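## Task

Place C16 on site 1 of carrier PC7, flat within the locators, with its A1 well in the A1-marked corner of the site. Slide PC7 into rail tracks 13-18 until the lamp behind those tracks turns on, and leave it lowered in the tracks. C15 and C51 stay in their nests, and sites 2 and 3 stay empty. Finish with both grippers open and the arms withdrawn.

## Robot and tools

ROBOT AND FRAME. Two arms, left_arm and right_arm, each with a parallel gripper. Poses in results use one shared scene frame: origin on the table top midway between the arms, +x out over the table, +z up, left_arm on the +y side. The names left and right do not refer to image sides. Bases: left_arm at (-0.024, +0.234, +0.340) m, right_arm at (-0.031, -0.273, +0.340) m, both tilted. A mounting frame behind the arms is a fixed obstacle. In gripper axes the fingers point along +z and close along y; end_effector_position is the spot between the pads, roughly 1 cm short of the fingertips. Reported hand positions can be a little wrong, especially at long reach.

SCENE. Nests S1, S2, S3 stand in a line beside the apron, S1 closest to the arms. PC7 lies free on the apron in front of the rails and may be slid and squared up there; its site 1 is at the handle end. Tracks 1 to 18 are numbered on the apron, track 1 on the left as seen from the arms. On a labelled plate, well A1 is at the labelled short end, in the corner opposite the labelled long side. Occasional tugs on a held part or nudges to loose objects can happen.

ROW FORMAT (used by both motion tools). One row = 14 numbers, each in [-1, 1]: left_arm dx, dy, dz, rx, ry, rz, opening, then right_arm the same seven. Always give all 14 even if one arm idles. dx..rz are an offset, not a pose: a relative change from that gripper's measured pose, expressed in the gripper's own axes. Scale: 1.0 = 0.6 m for dx, dy, dz and 180 degrees for rotation; rx, ry, rz form a single rotation vector. Opening is absolute, not an offset: +1 fully open (0.094 m), -1 closed.

execute_actions(actions): actions is a list of actions; each action is a table of up to 15 rows, one row per 1/30 s control step; a short table repeats its last row for the rest of the 15 steps. Every row in an action is measured from the gripper pose at that action's start (for a call's first action, the pose in the latest result), not from the previous row. An empty list just returns state and images. Each step is clipped to 70 mm and 16 degrees from the measured pose, so a large offset may need several actions; after an action the arm drifts on at most to its last clipped pose.

move(target, speed, blocking): target is one 14-number row as above, offsets measured from the pose in the most recent result that showed one. Each gripper goes in a straight line; both finish together in 0.5 to 10 s (cut off at 10 s). speed is the path top speed in m/s, 0.002 to 0.5, default 0.25; rotation rate is capped at twice that in rad/s. Openings are sent when the move starts. Paths ignore obstacles and the other arm, may lag, stray or overshoot speed near full reach. Faster contact hits harder; aiming deeper past contact presses harder. blocking=false returns after 0.5 s while motion continues; then only wait or stop are accepted until a result reports the end. The result adds a move: line with the ending (done, off_target, moving, held, fault), limits (paced = pose clipped; held = a check blocked steps, after which the arm may jump faster), and each gripper's remaining distance. If only one arm is named, the other finished fine.

wait(seconds): 0 to 10; arms hold last commands; returns early if a running move ends. stop(): brakes a running move (needs room); fingers keep moving. zoom_image(camera, region): camera is cam_high (896x504), cam_low (896x504), cam_left_wrist (616x616) or cam_right_wrist (616x616); region [x0, y0, x1, y1] in pixels from the top-left, at most 504x504. read_manual(section): only "licences". finished_scene(scene): ends the current scene by its number; irreversible, and the goal must then hold.

RESULTS. The state line gives each gripper position (m) and quat_wxyz. Hand target lines show where the controller is now driving each gripper. grip_measured is finger opening on the command scale (last Joint positions value is opening in metres; up to about 1 mm bias per gripper). Joint torques are raw, offset and noisy. pose unreachable means clearance logic altered that arm's command; too close warns of contact with the arm's own plate or frame half. FAULT, MOTOR HOT (from 85 °C) and OVER-TEMPERATURE FAULT (100 °C, arm goes limp and falls) are stops to avoid. Joint ranges (rad): waist ±2.880, shoulder 0 to 3.142, elbow 0 to 3.019, wrist pitch -1.693 to 1.571, wrist yaw ±1.571, wrist roll ±2.094.

PRACTICE. Arms usually settle a centimetre or more low, and zero offsets let them sag further; to keep an arm still, send the correction back to its desired pose in a reply's first call and zeros afterwards, aiming higher if it still droops. Tiny commands of a few mm may not move the hand. Repeating an offset against a rigid object adds no force, but against a yielding one it keeps going. To hold a part, command about 0.03 below grip_measured (less for a lighter grip); pads exert roughly 50-62 N, less on parts under 2 mm thick. The robot holds the last command while you think. Avoid dropping or knocking anything off the table, slamming, hard shoves, arms striking each other, and long loaded holds that heat motors. Release and pull both arms clear before ending.

Each tool is called by a JSON object that holds its "op" and its "data", one argument or row to a line.

## Session

{"op": "execute_actions", "data": {
  "actions": []
}}

Scene clock: 0.00 s.
left_arm: end_effector_position=(+0.4536, +0.5297, +0.2495) grip_measured=+1.000 end_effector_quat_wxyz=(+0.374, -0.056, +0.926, +0.024) | right_arm: end_effector_position=(-0.0887, -0.7121, +0.1704) grip_measured=+1.000 end_effector_quat_wxyz=(-0.006, +0.761, +0.549, +0.346)
Joint positions: left_arm=[0.481 1.318 0.695 0.263 0.253 0.492 0.094] | right_arm=[-2.055  2.267  1.435 -1.43  -0.841 -0.484  0.094]
Joint velocities: left_arm=[-0.005 -0.005  0.002  0.012  0.007 -0.051  0.   ] | right_arm=[-0.005  0.005 -0.007  0.002 -0.125  0.022  0.   ]
Joint torques (N m, as the arm reports them, + toward a larger angle): no reading
Motor temperatures (°C, as the motors report them): left_arm=[19 22 20 18 19 17] | right_arm=[19 19 21 17 20 16]
Hand target (left_arm): +0.460, +0.536, +0.256; +0.382, -0.055, +0.922, +0.030
Hand target (right_arm): -0.089, -0.717, +0.173; -0.004, +0.760, +0.552, +0.343

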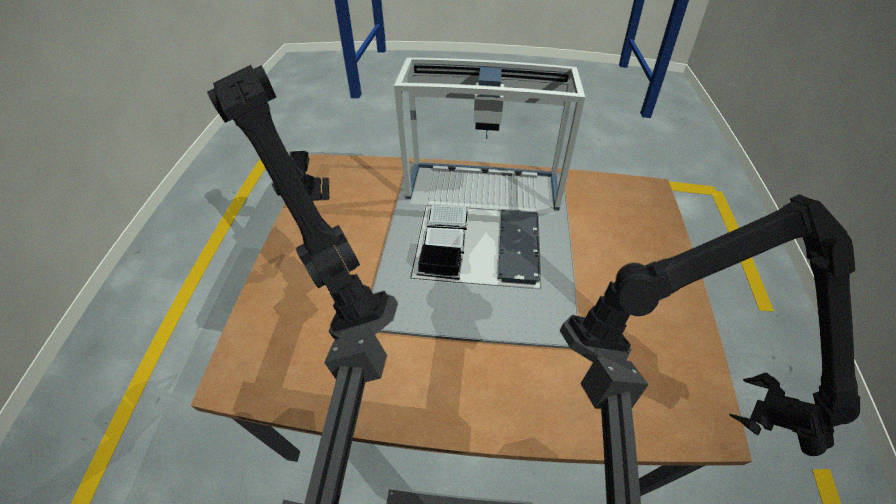

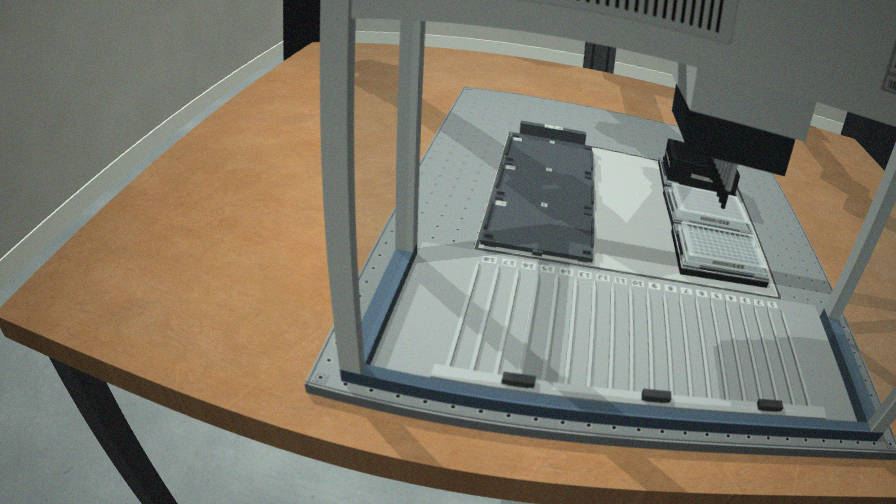

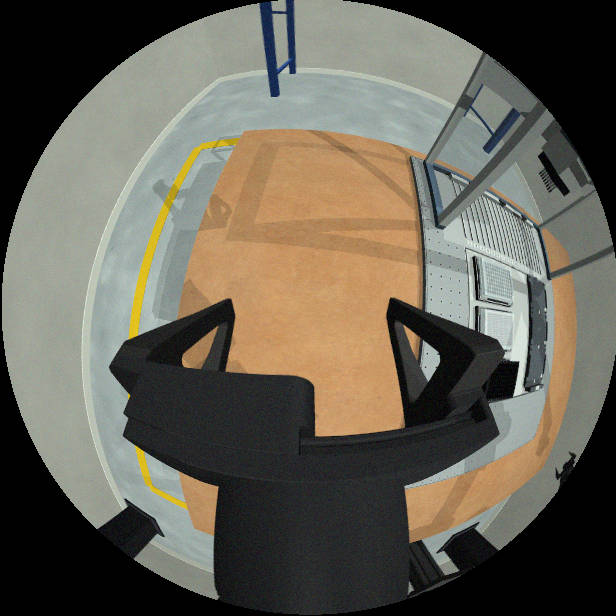

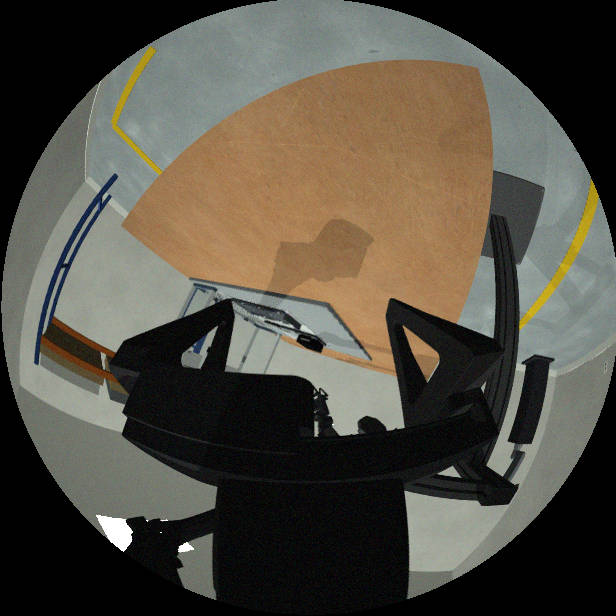

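{"op": "move", "data": {
  "target": [0.157,-0.71,0.125,0.206,0.181,0.509,1,0.58,0.37,0.475,0.084,-0.126,-0.632,-1]
}}

Scene clock: 15.30 s.
left_arm: end_effector_position=(+0.4858, +0.1088, +0.1293) grip_measured=+1.000 end_effector_quat_wxyz=(-0.000, +0.703, +0.711, -0.001) | right_arm: end_effector_position=(+0.3047, -0.4052, +0.2234) grip_measured=-0.994 end_effector_quat_wxyz=(+0.288, +0.019, +0.957, +0.000)
Joint positions: left_arm=[-0.4    2.009  1.175 -0.484 -0.502  1.359  0.094] | right_arm=[-0.685  1.101  0.214  0.405 -0.228 -0.396  0.   ]
Joint velocities: left_arm=[-0.005 -0.005  0.017  0.007 -0.051 -0.051  0.   ] | right_arm=[-0.005 -0.015 -0.007 -0.027 -0.022 -0.022  0.001]
Joint torques (N m, as the arm reports them, + toward a larger angle): left_arm=[-11.   -14.75   5.83   0.03  -0.04   0.15] | right_arm=[ 2.07 -6.71  2.47  1.88 -0.09 -0.08]
Motor temperatures (°C, as the motors report them): left_arm=[19 23 21 18 19 17] | right_arm=[20 21 21 17 20 16]
Hand target (left_arm): +0.493, +0.103, +0.133; +0.002, +0.711, +0.703, +0.001
Hand target (right_arm): +0.313, -0.407, +0.229; +0.302, +0.010, +0.953, -0.007
Off the commanded pose (left_arm): 0.005 m, 1 deg.
Off the commanded pose (right_arm): 0.007 m, 2 deg.
move: done

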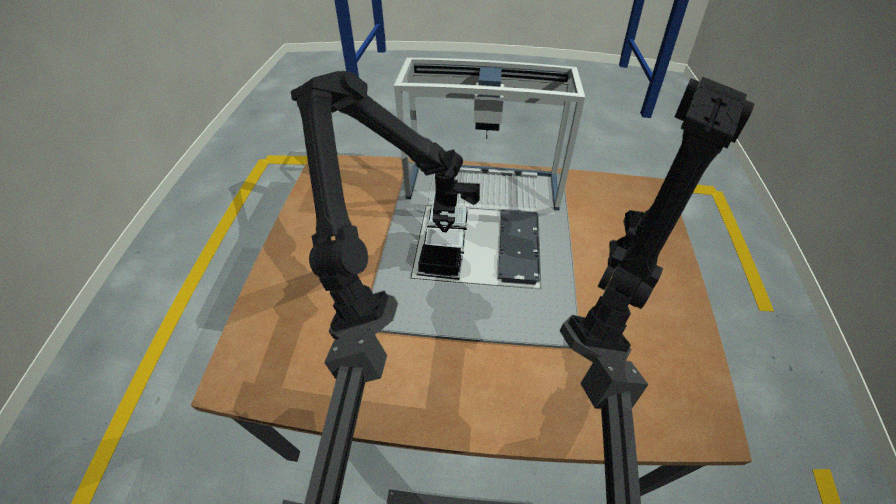

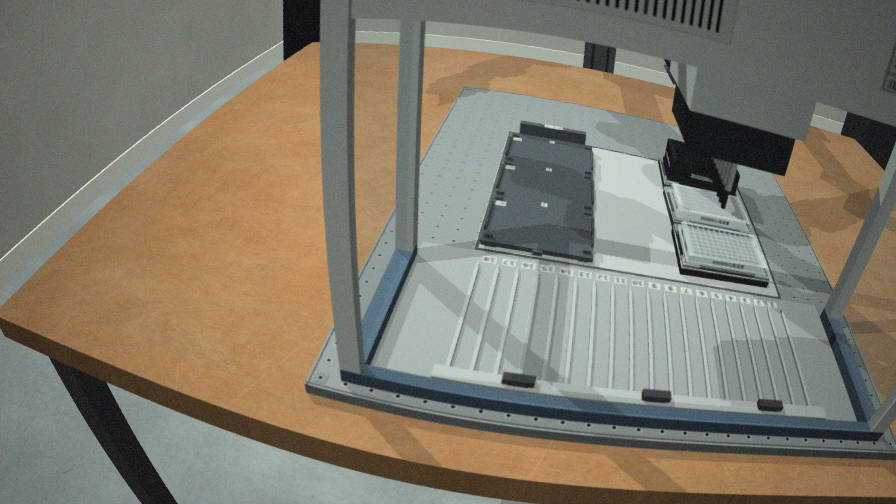

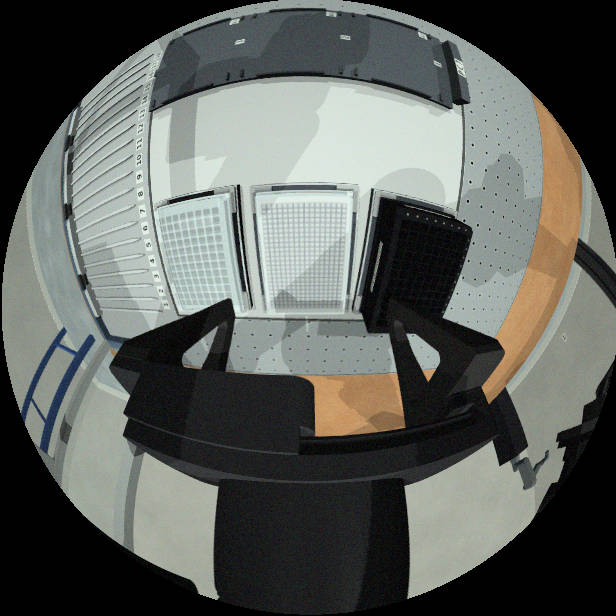

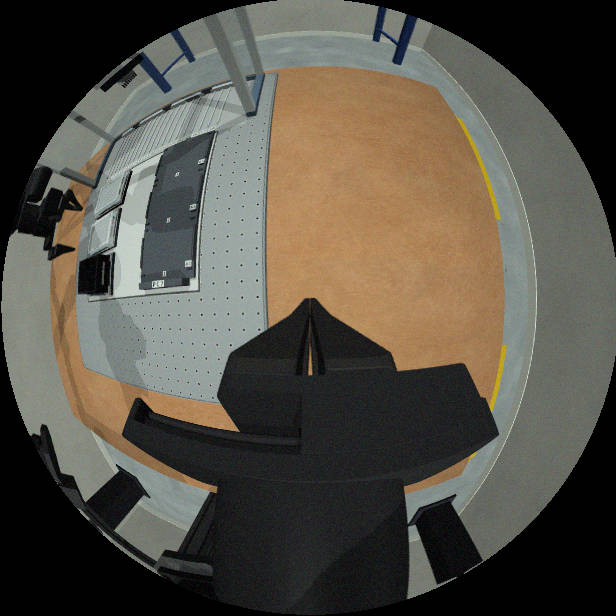

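{"op": "move", "data": {
  "target": [-0.006,0.022,0.095,0,0,0.003,0.92,0,0,0,0,0,0,-1],
  "speed": 0.12
}}

{"op": "zoom_image", "data": {
  "camera": "cam_left_wrist",
  "region": [160,140,460,340]
}}

{"op": "zoom_image", "data": {
  "camera": "cam_right_wrist",
  "region": [50,130,230,310]
}}

Scene clock: 21.43 s.
left_arm: end_effector_position=(+0.4850, +0.1037, +0.0724) grip_measured=+0.922 end_effector_quat_wxyz=(-0.012, +0.709, +0.705, -0.008) | right_arm: end_effector_position=(+0.3047, -0.4052, +0.2234) grip_measured=-0.994 end_effector_quat_wxyz=(+0.288, +0.019, +0.957, +0.000)
Joint positions: left_arm=[-0.357  2.141  1.237 -0.421 -0.493  1.407  0.09 ] | right_arm=[-0.685  1.101  0.214  0.405 -0.228 -0.397  0.   ]
Joint velocities: left_arm=[-0.005 -0.005  0.002  0.007 -0.022 -0.022 -0.   ] | right_arm=[-0.015 -0.015 -0.017  0.002  0.066 -0.007  0.001]
Joint torques (N m, as the arm reports them, + toward a larger angle): left_arm=[ -9.8  -16.03   4.75   1.06   0.24   0.18] | right_arm=[ 1.35 -6.03  2.01  1.15 -0.19  0.04]
Motor temperatures (°C, as the motors report them): left_arm=[19 23 22 18 19 17] | right_arm=[19 20 21 17 20 16]
Hand target (left_arm): +0.499, +0.106, +0.072; -0.001, +0.706, +0.708, -0.001
Hand target (right_arm): +0.305, -0.405, +0.223; +0.288, +0.020, +0.957, +0.000
Off the commanded pose (left_arm): 0.014 m, 2 deg.
Off the commanded pose (right_arm): 0.000 m, 0 deg.
move: off_target (left_arm)

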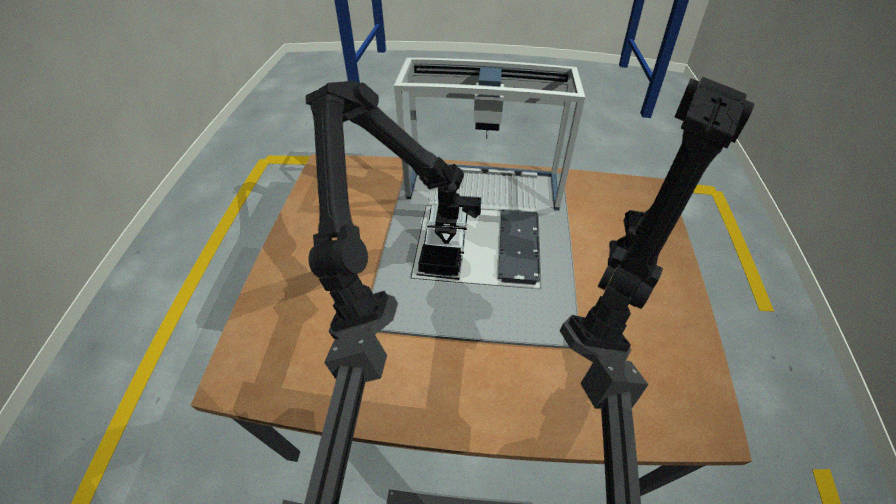

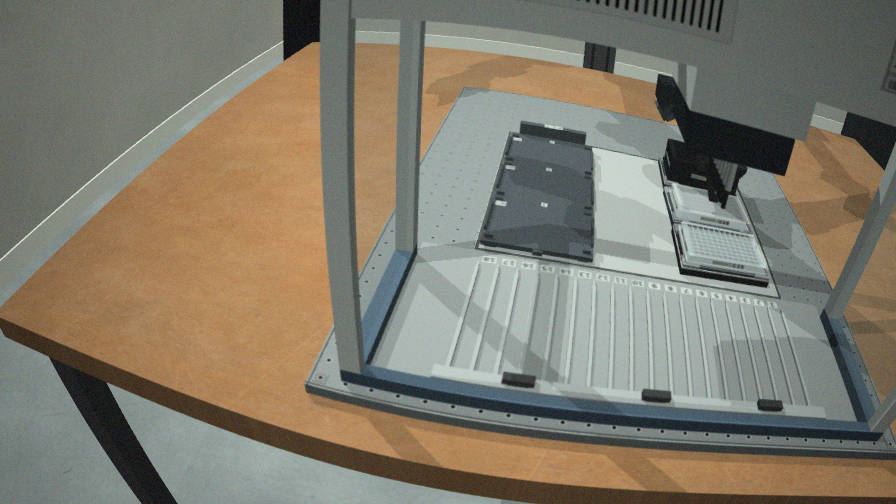

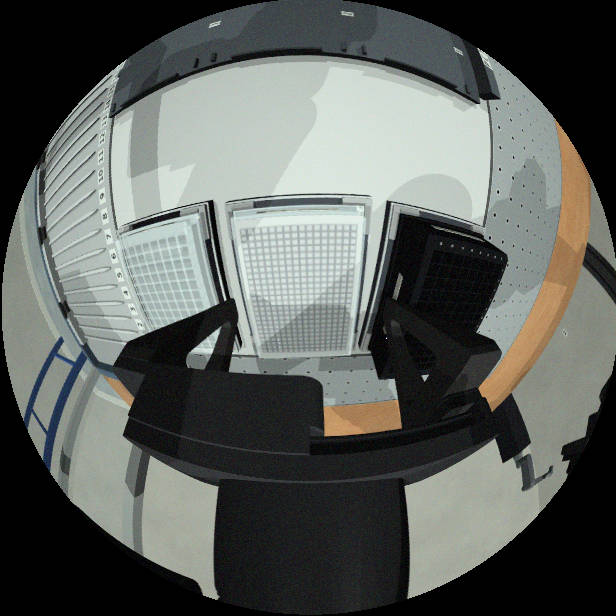

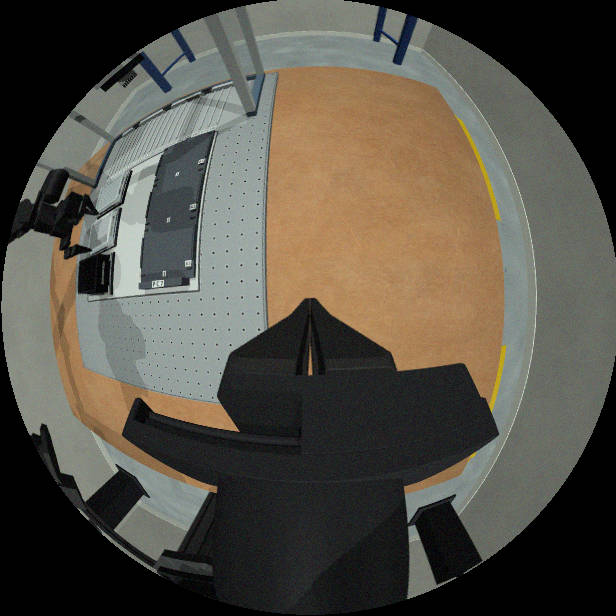

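Region (160, 140, 460, 340) of cam_left_wrist's 616x616 image, scaled by 1.680, with more detail than that image has.

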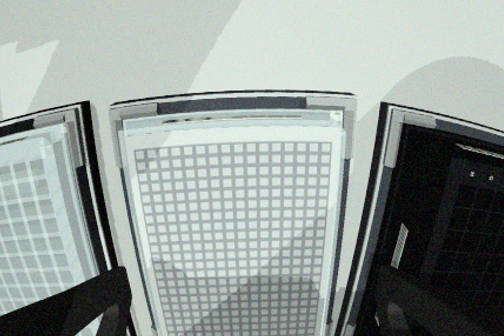

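Region (50, 130, 230, 310) of cam_right_wrist's 616x616 image, scaled by 2.800, with more detail than that image has.

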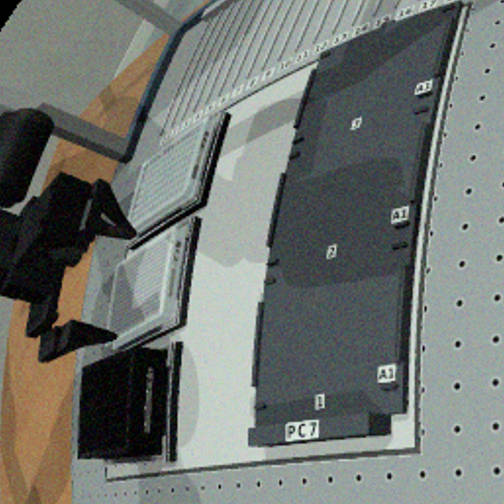

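Orientation fine. Correct x and tilt.

{"op": "execute_actions", "data": {
  "actions": [
    [[0,0.022,0,-0.013,0,0,0.92,0,0,0,0,0,0,-1]],
    [[0,0,0,0,0,0,0.92,0,0,0,0,0,0,-1]]
  ]
}}

{"op": "zoom_image", "data": {
  "camera": "cam_left_wrist",
  "region": [160,140,460,340]
}}

Scene clock: 24.90 s.
left_arm: end_effector_position=(+0.4905, +0.1034, +0.0723) grip_measured=+0.922 end_effector_quat_wxyz=(-0.004, +0.708, +0.706, -0.001) | right_arm: end_effector_position=(+0.3047, -0.4052, +0.2234) grip_measured=-0.994 end_effector_quat_wxyz=(+0.288, +0.019, +0.957, +0.000)
Joint positions: left_arm=[-0.357  2.141  1.237 -0.397 -0.496  1.416  0.09 ] | right_arm=[-0.685  1.101  0.214  0.405 -0.228 -0.397  0.   ]
Joint velocities: left_arm=[-0.005 -0.015 -0.012  0.012  0.022  0.007 -0.   ] | right_arm=[-0.015 -0.024 -0.007 -0.017 -0.022  0.037 -0.001]
Joint torques (N m, as the arm reports them, + toward a larger angle): left_arm=[-10.5  -16.34   3.42   0.45   0.1    0.03] | right_arm=[ 1.25 -5.62  2.15  1.17 -0.15  0.04]
Motor temperatures (°C, as the motors report them): left_arm=[19 24 22 18 19 17] | right_arm=[19 20 21 17 20 16]
Hand target (left_arm): +0.490, +0.103, +0.072; -0.004, +0.708, +0.706, -0.001
Hand target (right_arm): +0.305, -0.405, +0.223; +0.288, +0.019, +0.957, +0.000
Off the commanded pose (left_arm): 0.000 m, 0 deg.
Off the commanded pose (right_arm): 0.000 m, 0 deg.

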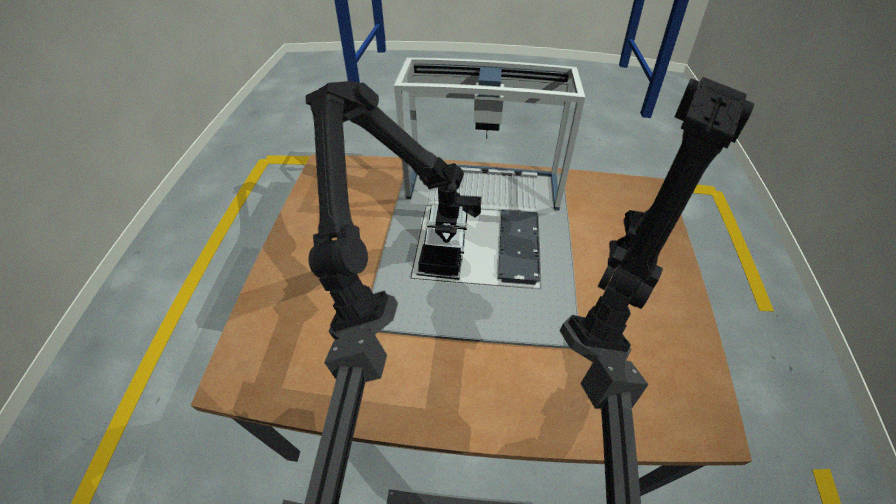

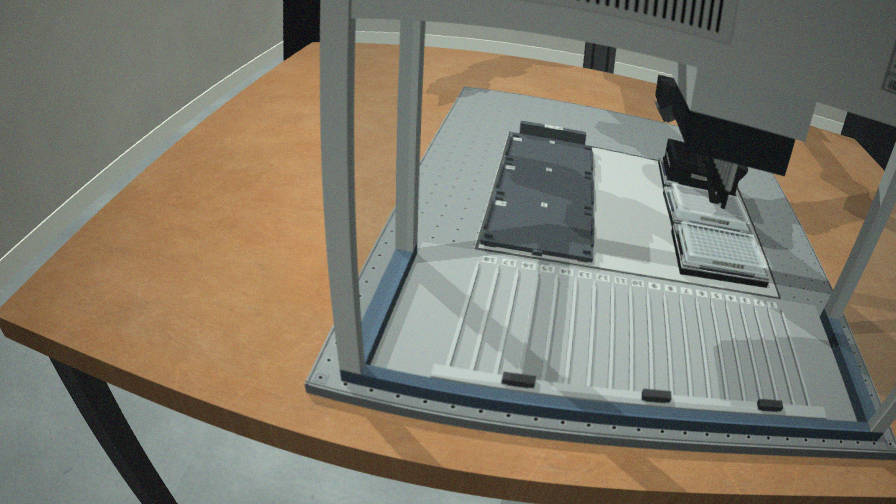

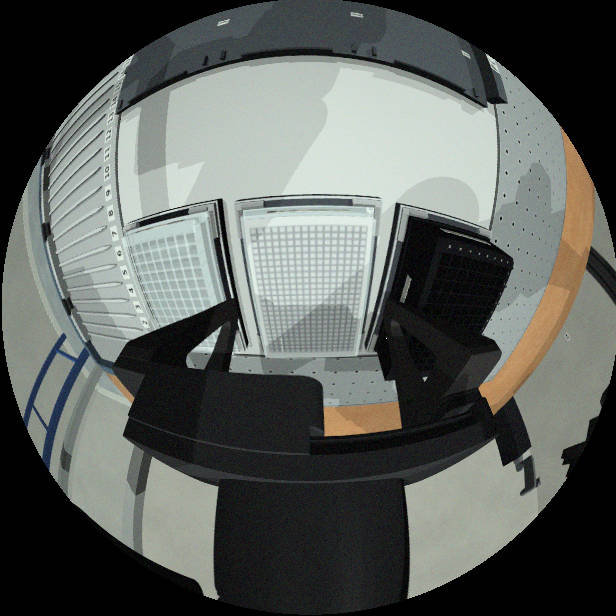

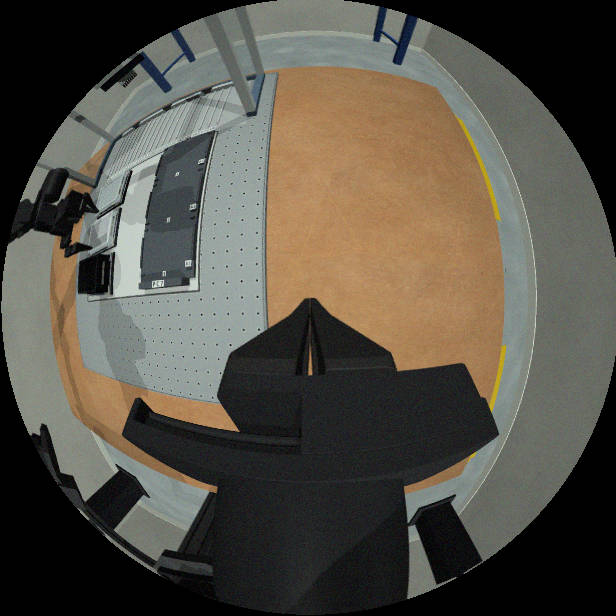

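Region (160, 140, 460, 340) of cam_left_wrist's 616x616 image, scaled by 1.680, with more detail than that image has.

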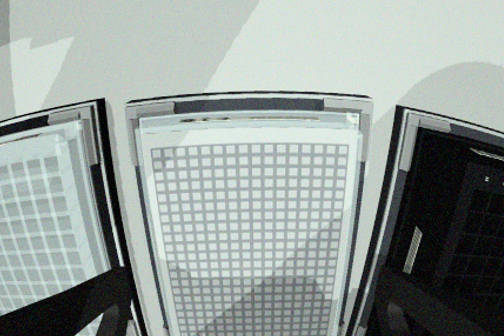

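{"op": "move", "data": {
  "target": [0,0.022,0.035,-0.006,0,0,0.95,0,0,0,0,0,0,-1],
  "speed": 0.04
}}

Scene clock: 27.40 s.
left_arm: end_effector_position=(+0.4930, +0.1005, +0.0569) grip_measured=+0.948 end_effector_quat_wxyz=(-0.004, +0.710, +0.704, +0.001) | right_arm: end_effector_position=(+0.3047, -0.4052, +0.2234) grip_measured=-0.994 end_effector_quat_wxyz=(+0.288, +0.019, +0.957, +0.000)
Joint positions: left_arm=[-0.349  2.18   1.261 -0.374 -0.496  1.434  0.092] | right_arm=[-0.685  1.101  0.214  0.405 -0.228 -0.397  0.   ]
Joint velocities: left_arm=[-0.005 -0.015  0.002 -0.012  0.022  0.022 -0.   ] | right_arm=[-0.005  0.005 -0.012  0.002  0.022 -0.022 -0.   ]
Joint torques (N m, as the arm reports them, + toward a larger angle): left_arm=[ -9.58 -15.47   4.81   1.03   0.21   0.15] | right_arm=[ 1.19 -5.8   2.1   1.23 -0.17  0.02]
Motor temperatures (°C, as the motors report them): left_arm=[19 24 22 18 19 17] | right_arm=[19 20 21 17 20 16]
Hand target (left_arm): +0.503, +0.104, +0.051; +0.003, +0.708, +0.706, +0.006
Hand target (right_arm): +0.305, -0.405, +0.223; +0.288, +0.019, +0.957, +0.000
Off the commanded pose (left_arm): 0.012 m, 1 deg.
Off the commanded pose (right_arm): 0.000 m, 0 deg.
move: off_target (left_arm)

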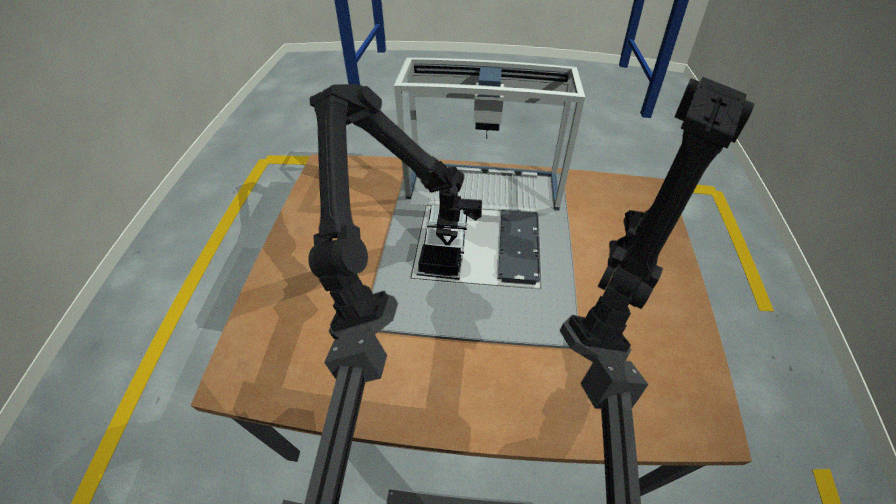

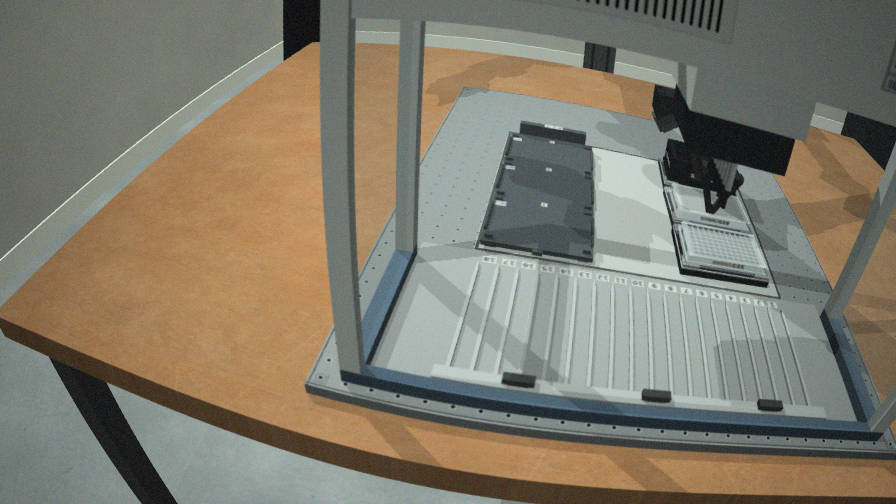

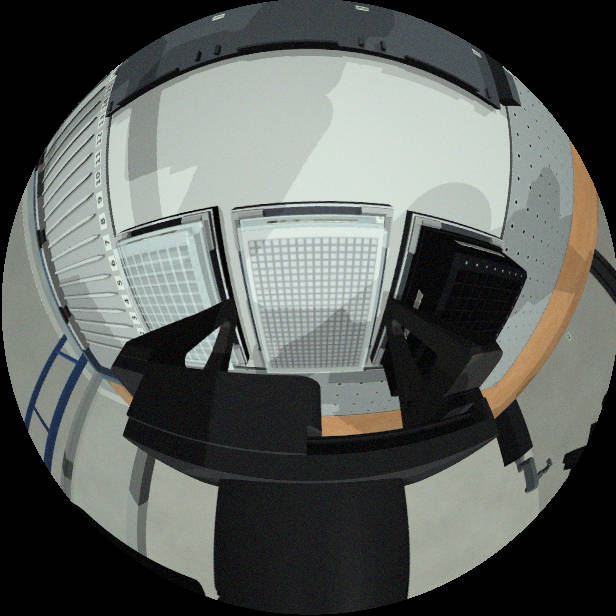

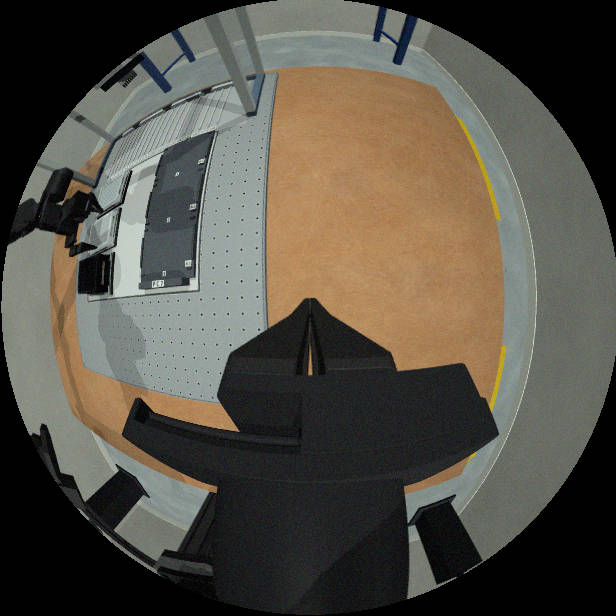

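{"op": "move", "data": {
  "target": [0.008,0.012,0.044,0,0,-0.004,0.95,0,0,0,0,0,0,-1],
  "speed": 0.03
}}

Scene clock: 30.53 s.
left_arm: end_effector_position=(+0.4924, +0.1027, +0.0375) grip_measured=+0.948 end_effector_quat_wxyz=(-0.008, +0.707, +0.707, -0.003) | right_arm: end_effector_position=(+0.3047, -0.4052, +0.2234) grip_measured=-0.994 end_effector_quat_wxyz=(+0.288, +0.019, +0.957, +0.000)
Joint positions: left_arm=[-0.329  2.221  1.285 -0.361 -0.491  1.441  0.092] | right_arm=[-0.685  1.101  0.214  0.405 -0.228 -0.397  0.   ]
Joint velocities: left_arm=[-0.005 -0.015  0.002 -0.007  0.066 -0.066 -0.002] | right_arm=[-0.015  0.005 -0.007 -0.002 -0.066 -0.037 -0.002]
Joint torques (N m, as the arm reports them, + toward a larger angle): left_arm=[ -9.59 -15.48   4.51   0.98   0.21   0.13] | right_arm=[ 1.64 -5.8   2.11  1.17 -0.16  0.01]
Motor temperatures (°C, as the motors report them): left_arm=[19 24 22 18 19 17] | right_arm=[19 20 21 17 20 16]
Hand target (left_arm): +0.500, +0.106, +0.031; -0.004, +0.706, +0.708, +0.001
Hand target (right_arm): +0.305, -0.405, +0.223; +0.288, +0.019, +0.957, +0.000
Off the commanded pose (left_arm): 0.011 m, 1 deg.
Off the commanded pose (right_arm): 0.000 m, 0 deg.
move: off_target (left_arm)

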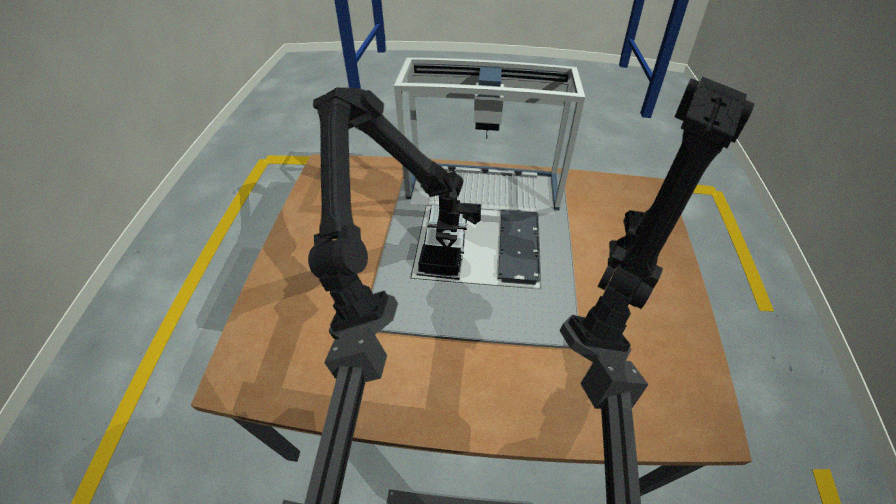

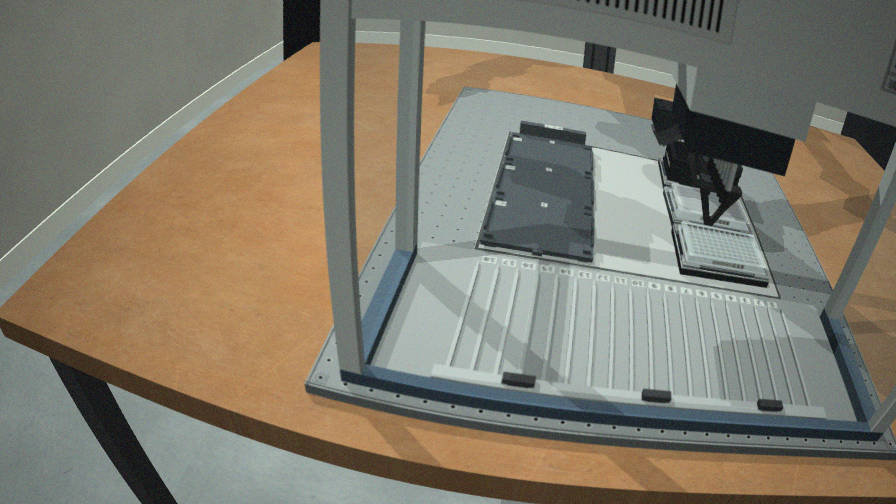

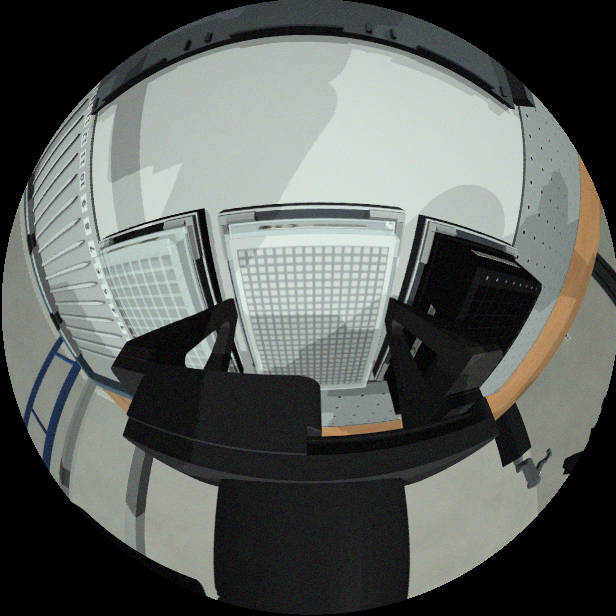

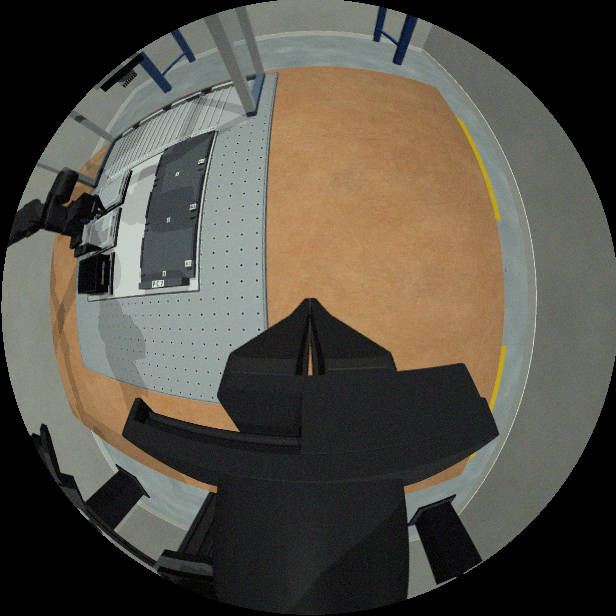

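{"op": "execute_actions", "data": {
  "actions": [
    [[0,0.003,0.012,0,0,0,0.95,0,0,0,0,0,0,-1]],
    [[0,0,0,0,0,0,0.8,0,0,0,0,0,0,-1]],
    [[0,0,0,0,0,0,0.7,0,0,0,0,0,0,-1]]
  ]
}}

Scene clock: 34.57 s.
left_arm: end_effector_position=(+0.4906, +0.1023, +0.0366) grip_measured=+0.720 end_effector_quat_wxyz=(-0.009, +0.708, +0.706, -0.004) | right_arm: end_effector_position=(+0.3047, -0.4052, +0.2234) grip_measured=-0.994 end_effector_quat_wxyz=(+0.288, +0.019, +0.957, +0.000)
Joint positions: left_arm=[-0.329  2.222  1.283 -0.361 -0.49   1.441  0.081] | right_arm=[-0.685  1.101  0.214  0.405 -0.228 -0.397  0.   ]
Joint velocities: left_arm=[-0.005 -0.005  0.002  0.012 -0.022 -0.022 -0.   ] | right_arm=[-0.005 -0.024 -0.012  0.002  0.051 -0.022  0.   ]
Joint torques (N m, as the arm reports them, + toward a larger angle): left_arm=[-10.7  -16.49   3.07   0.49   0.09   0.03] | right_arm=[ 1.3  -5.9   2.15  1.11 -0.17  0.  ]
Motor temperatures (°C, as the motors report them): left_arm=[19 24 21 18 19 17] | right_arm=[19 20 21 17 20 16]
Hand target (left_arm): +0.492, +0.102, +0.037; -0.009, +0.708, +0.706, -0.003
Hand target (right_arm): +0.305, -0.405, +0.223; +0.288, +0.019, +0.957, +0.000
Off the commanded pose (left_arm): 0.001 m, 0 deg.
Off the commanded pose (right_arm): 0.000 m, 0 deg.

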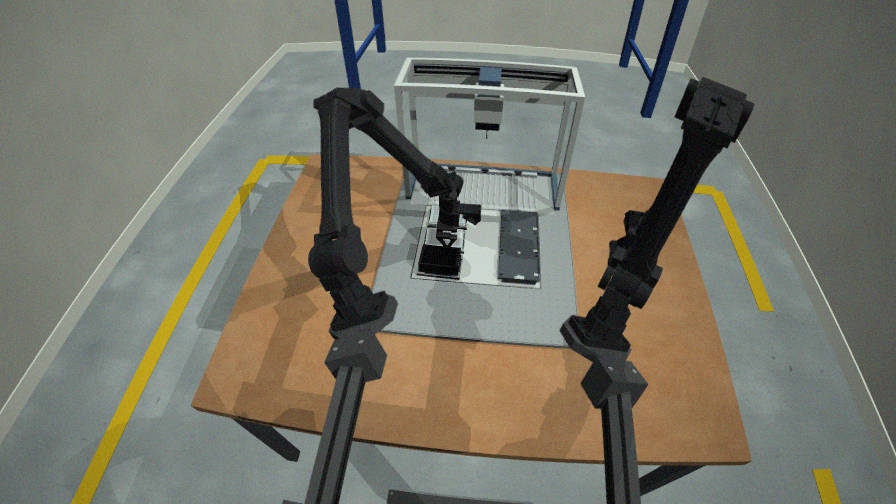

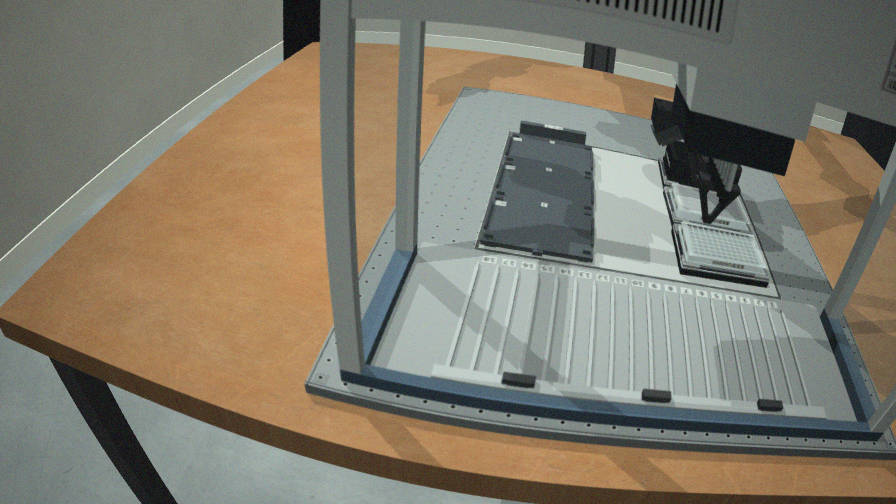

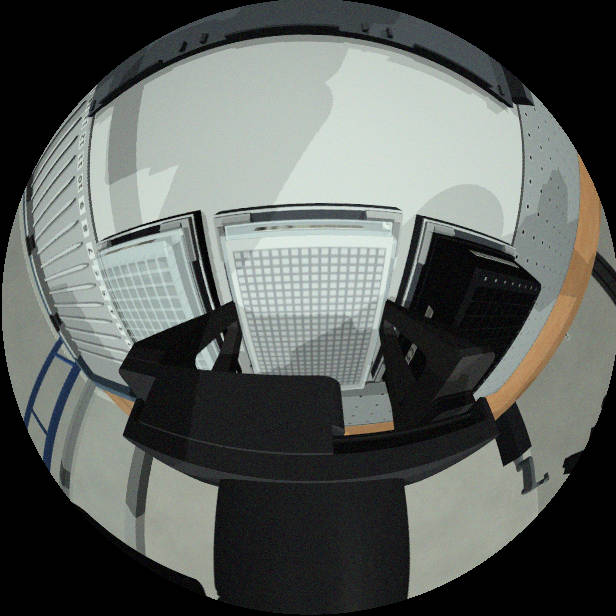

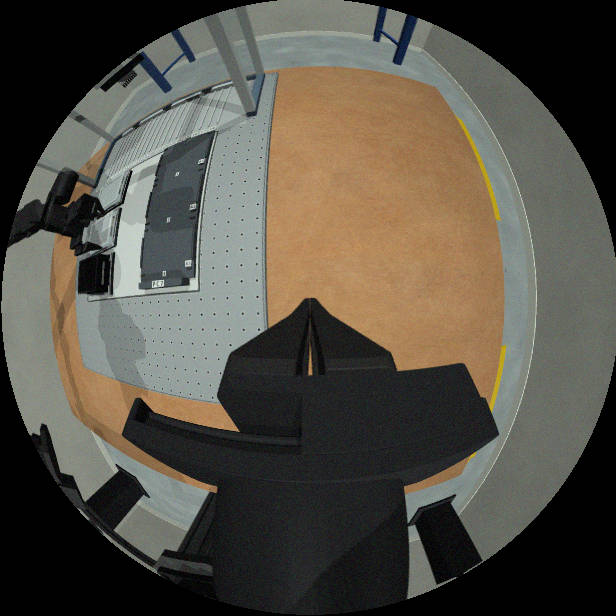

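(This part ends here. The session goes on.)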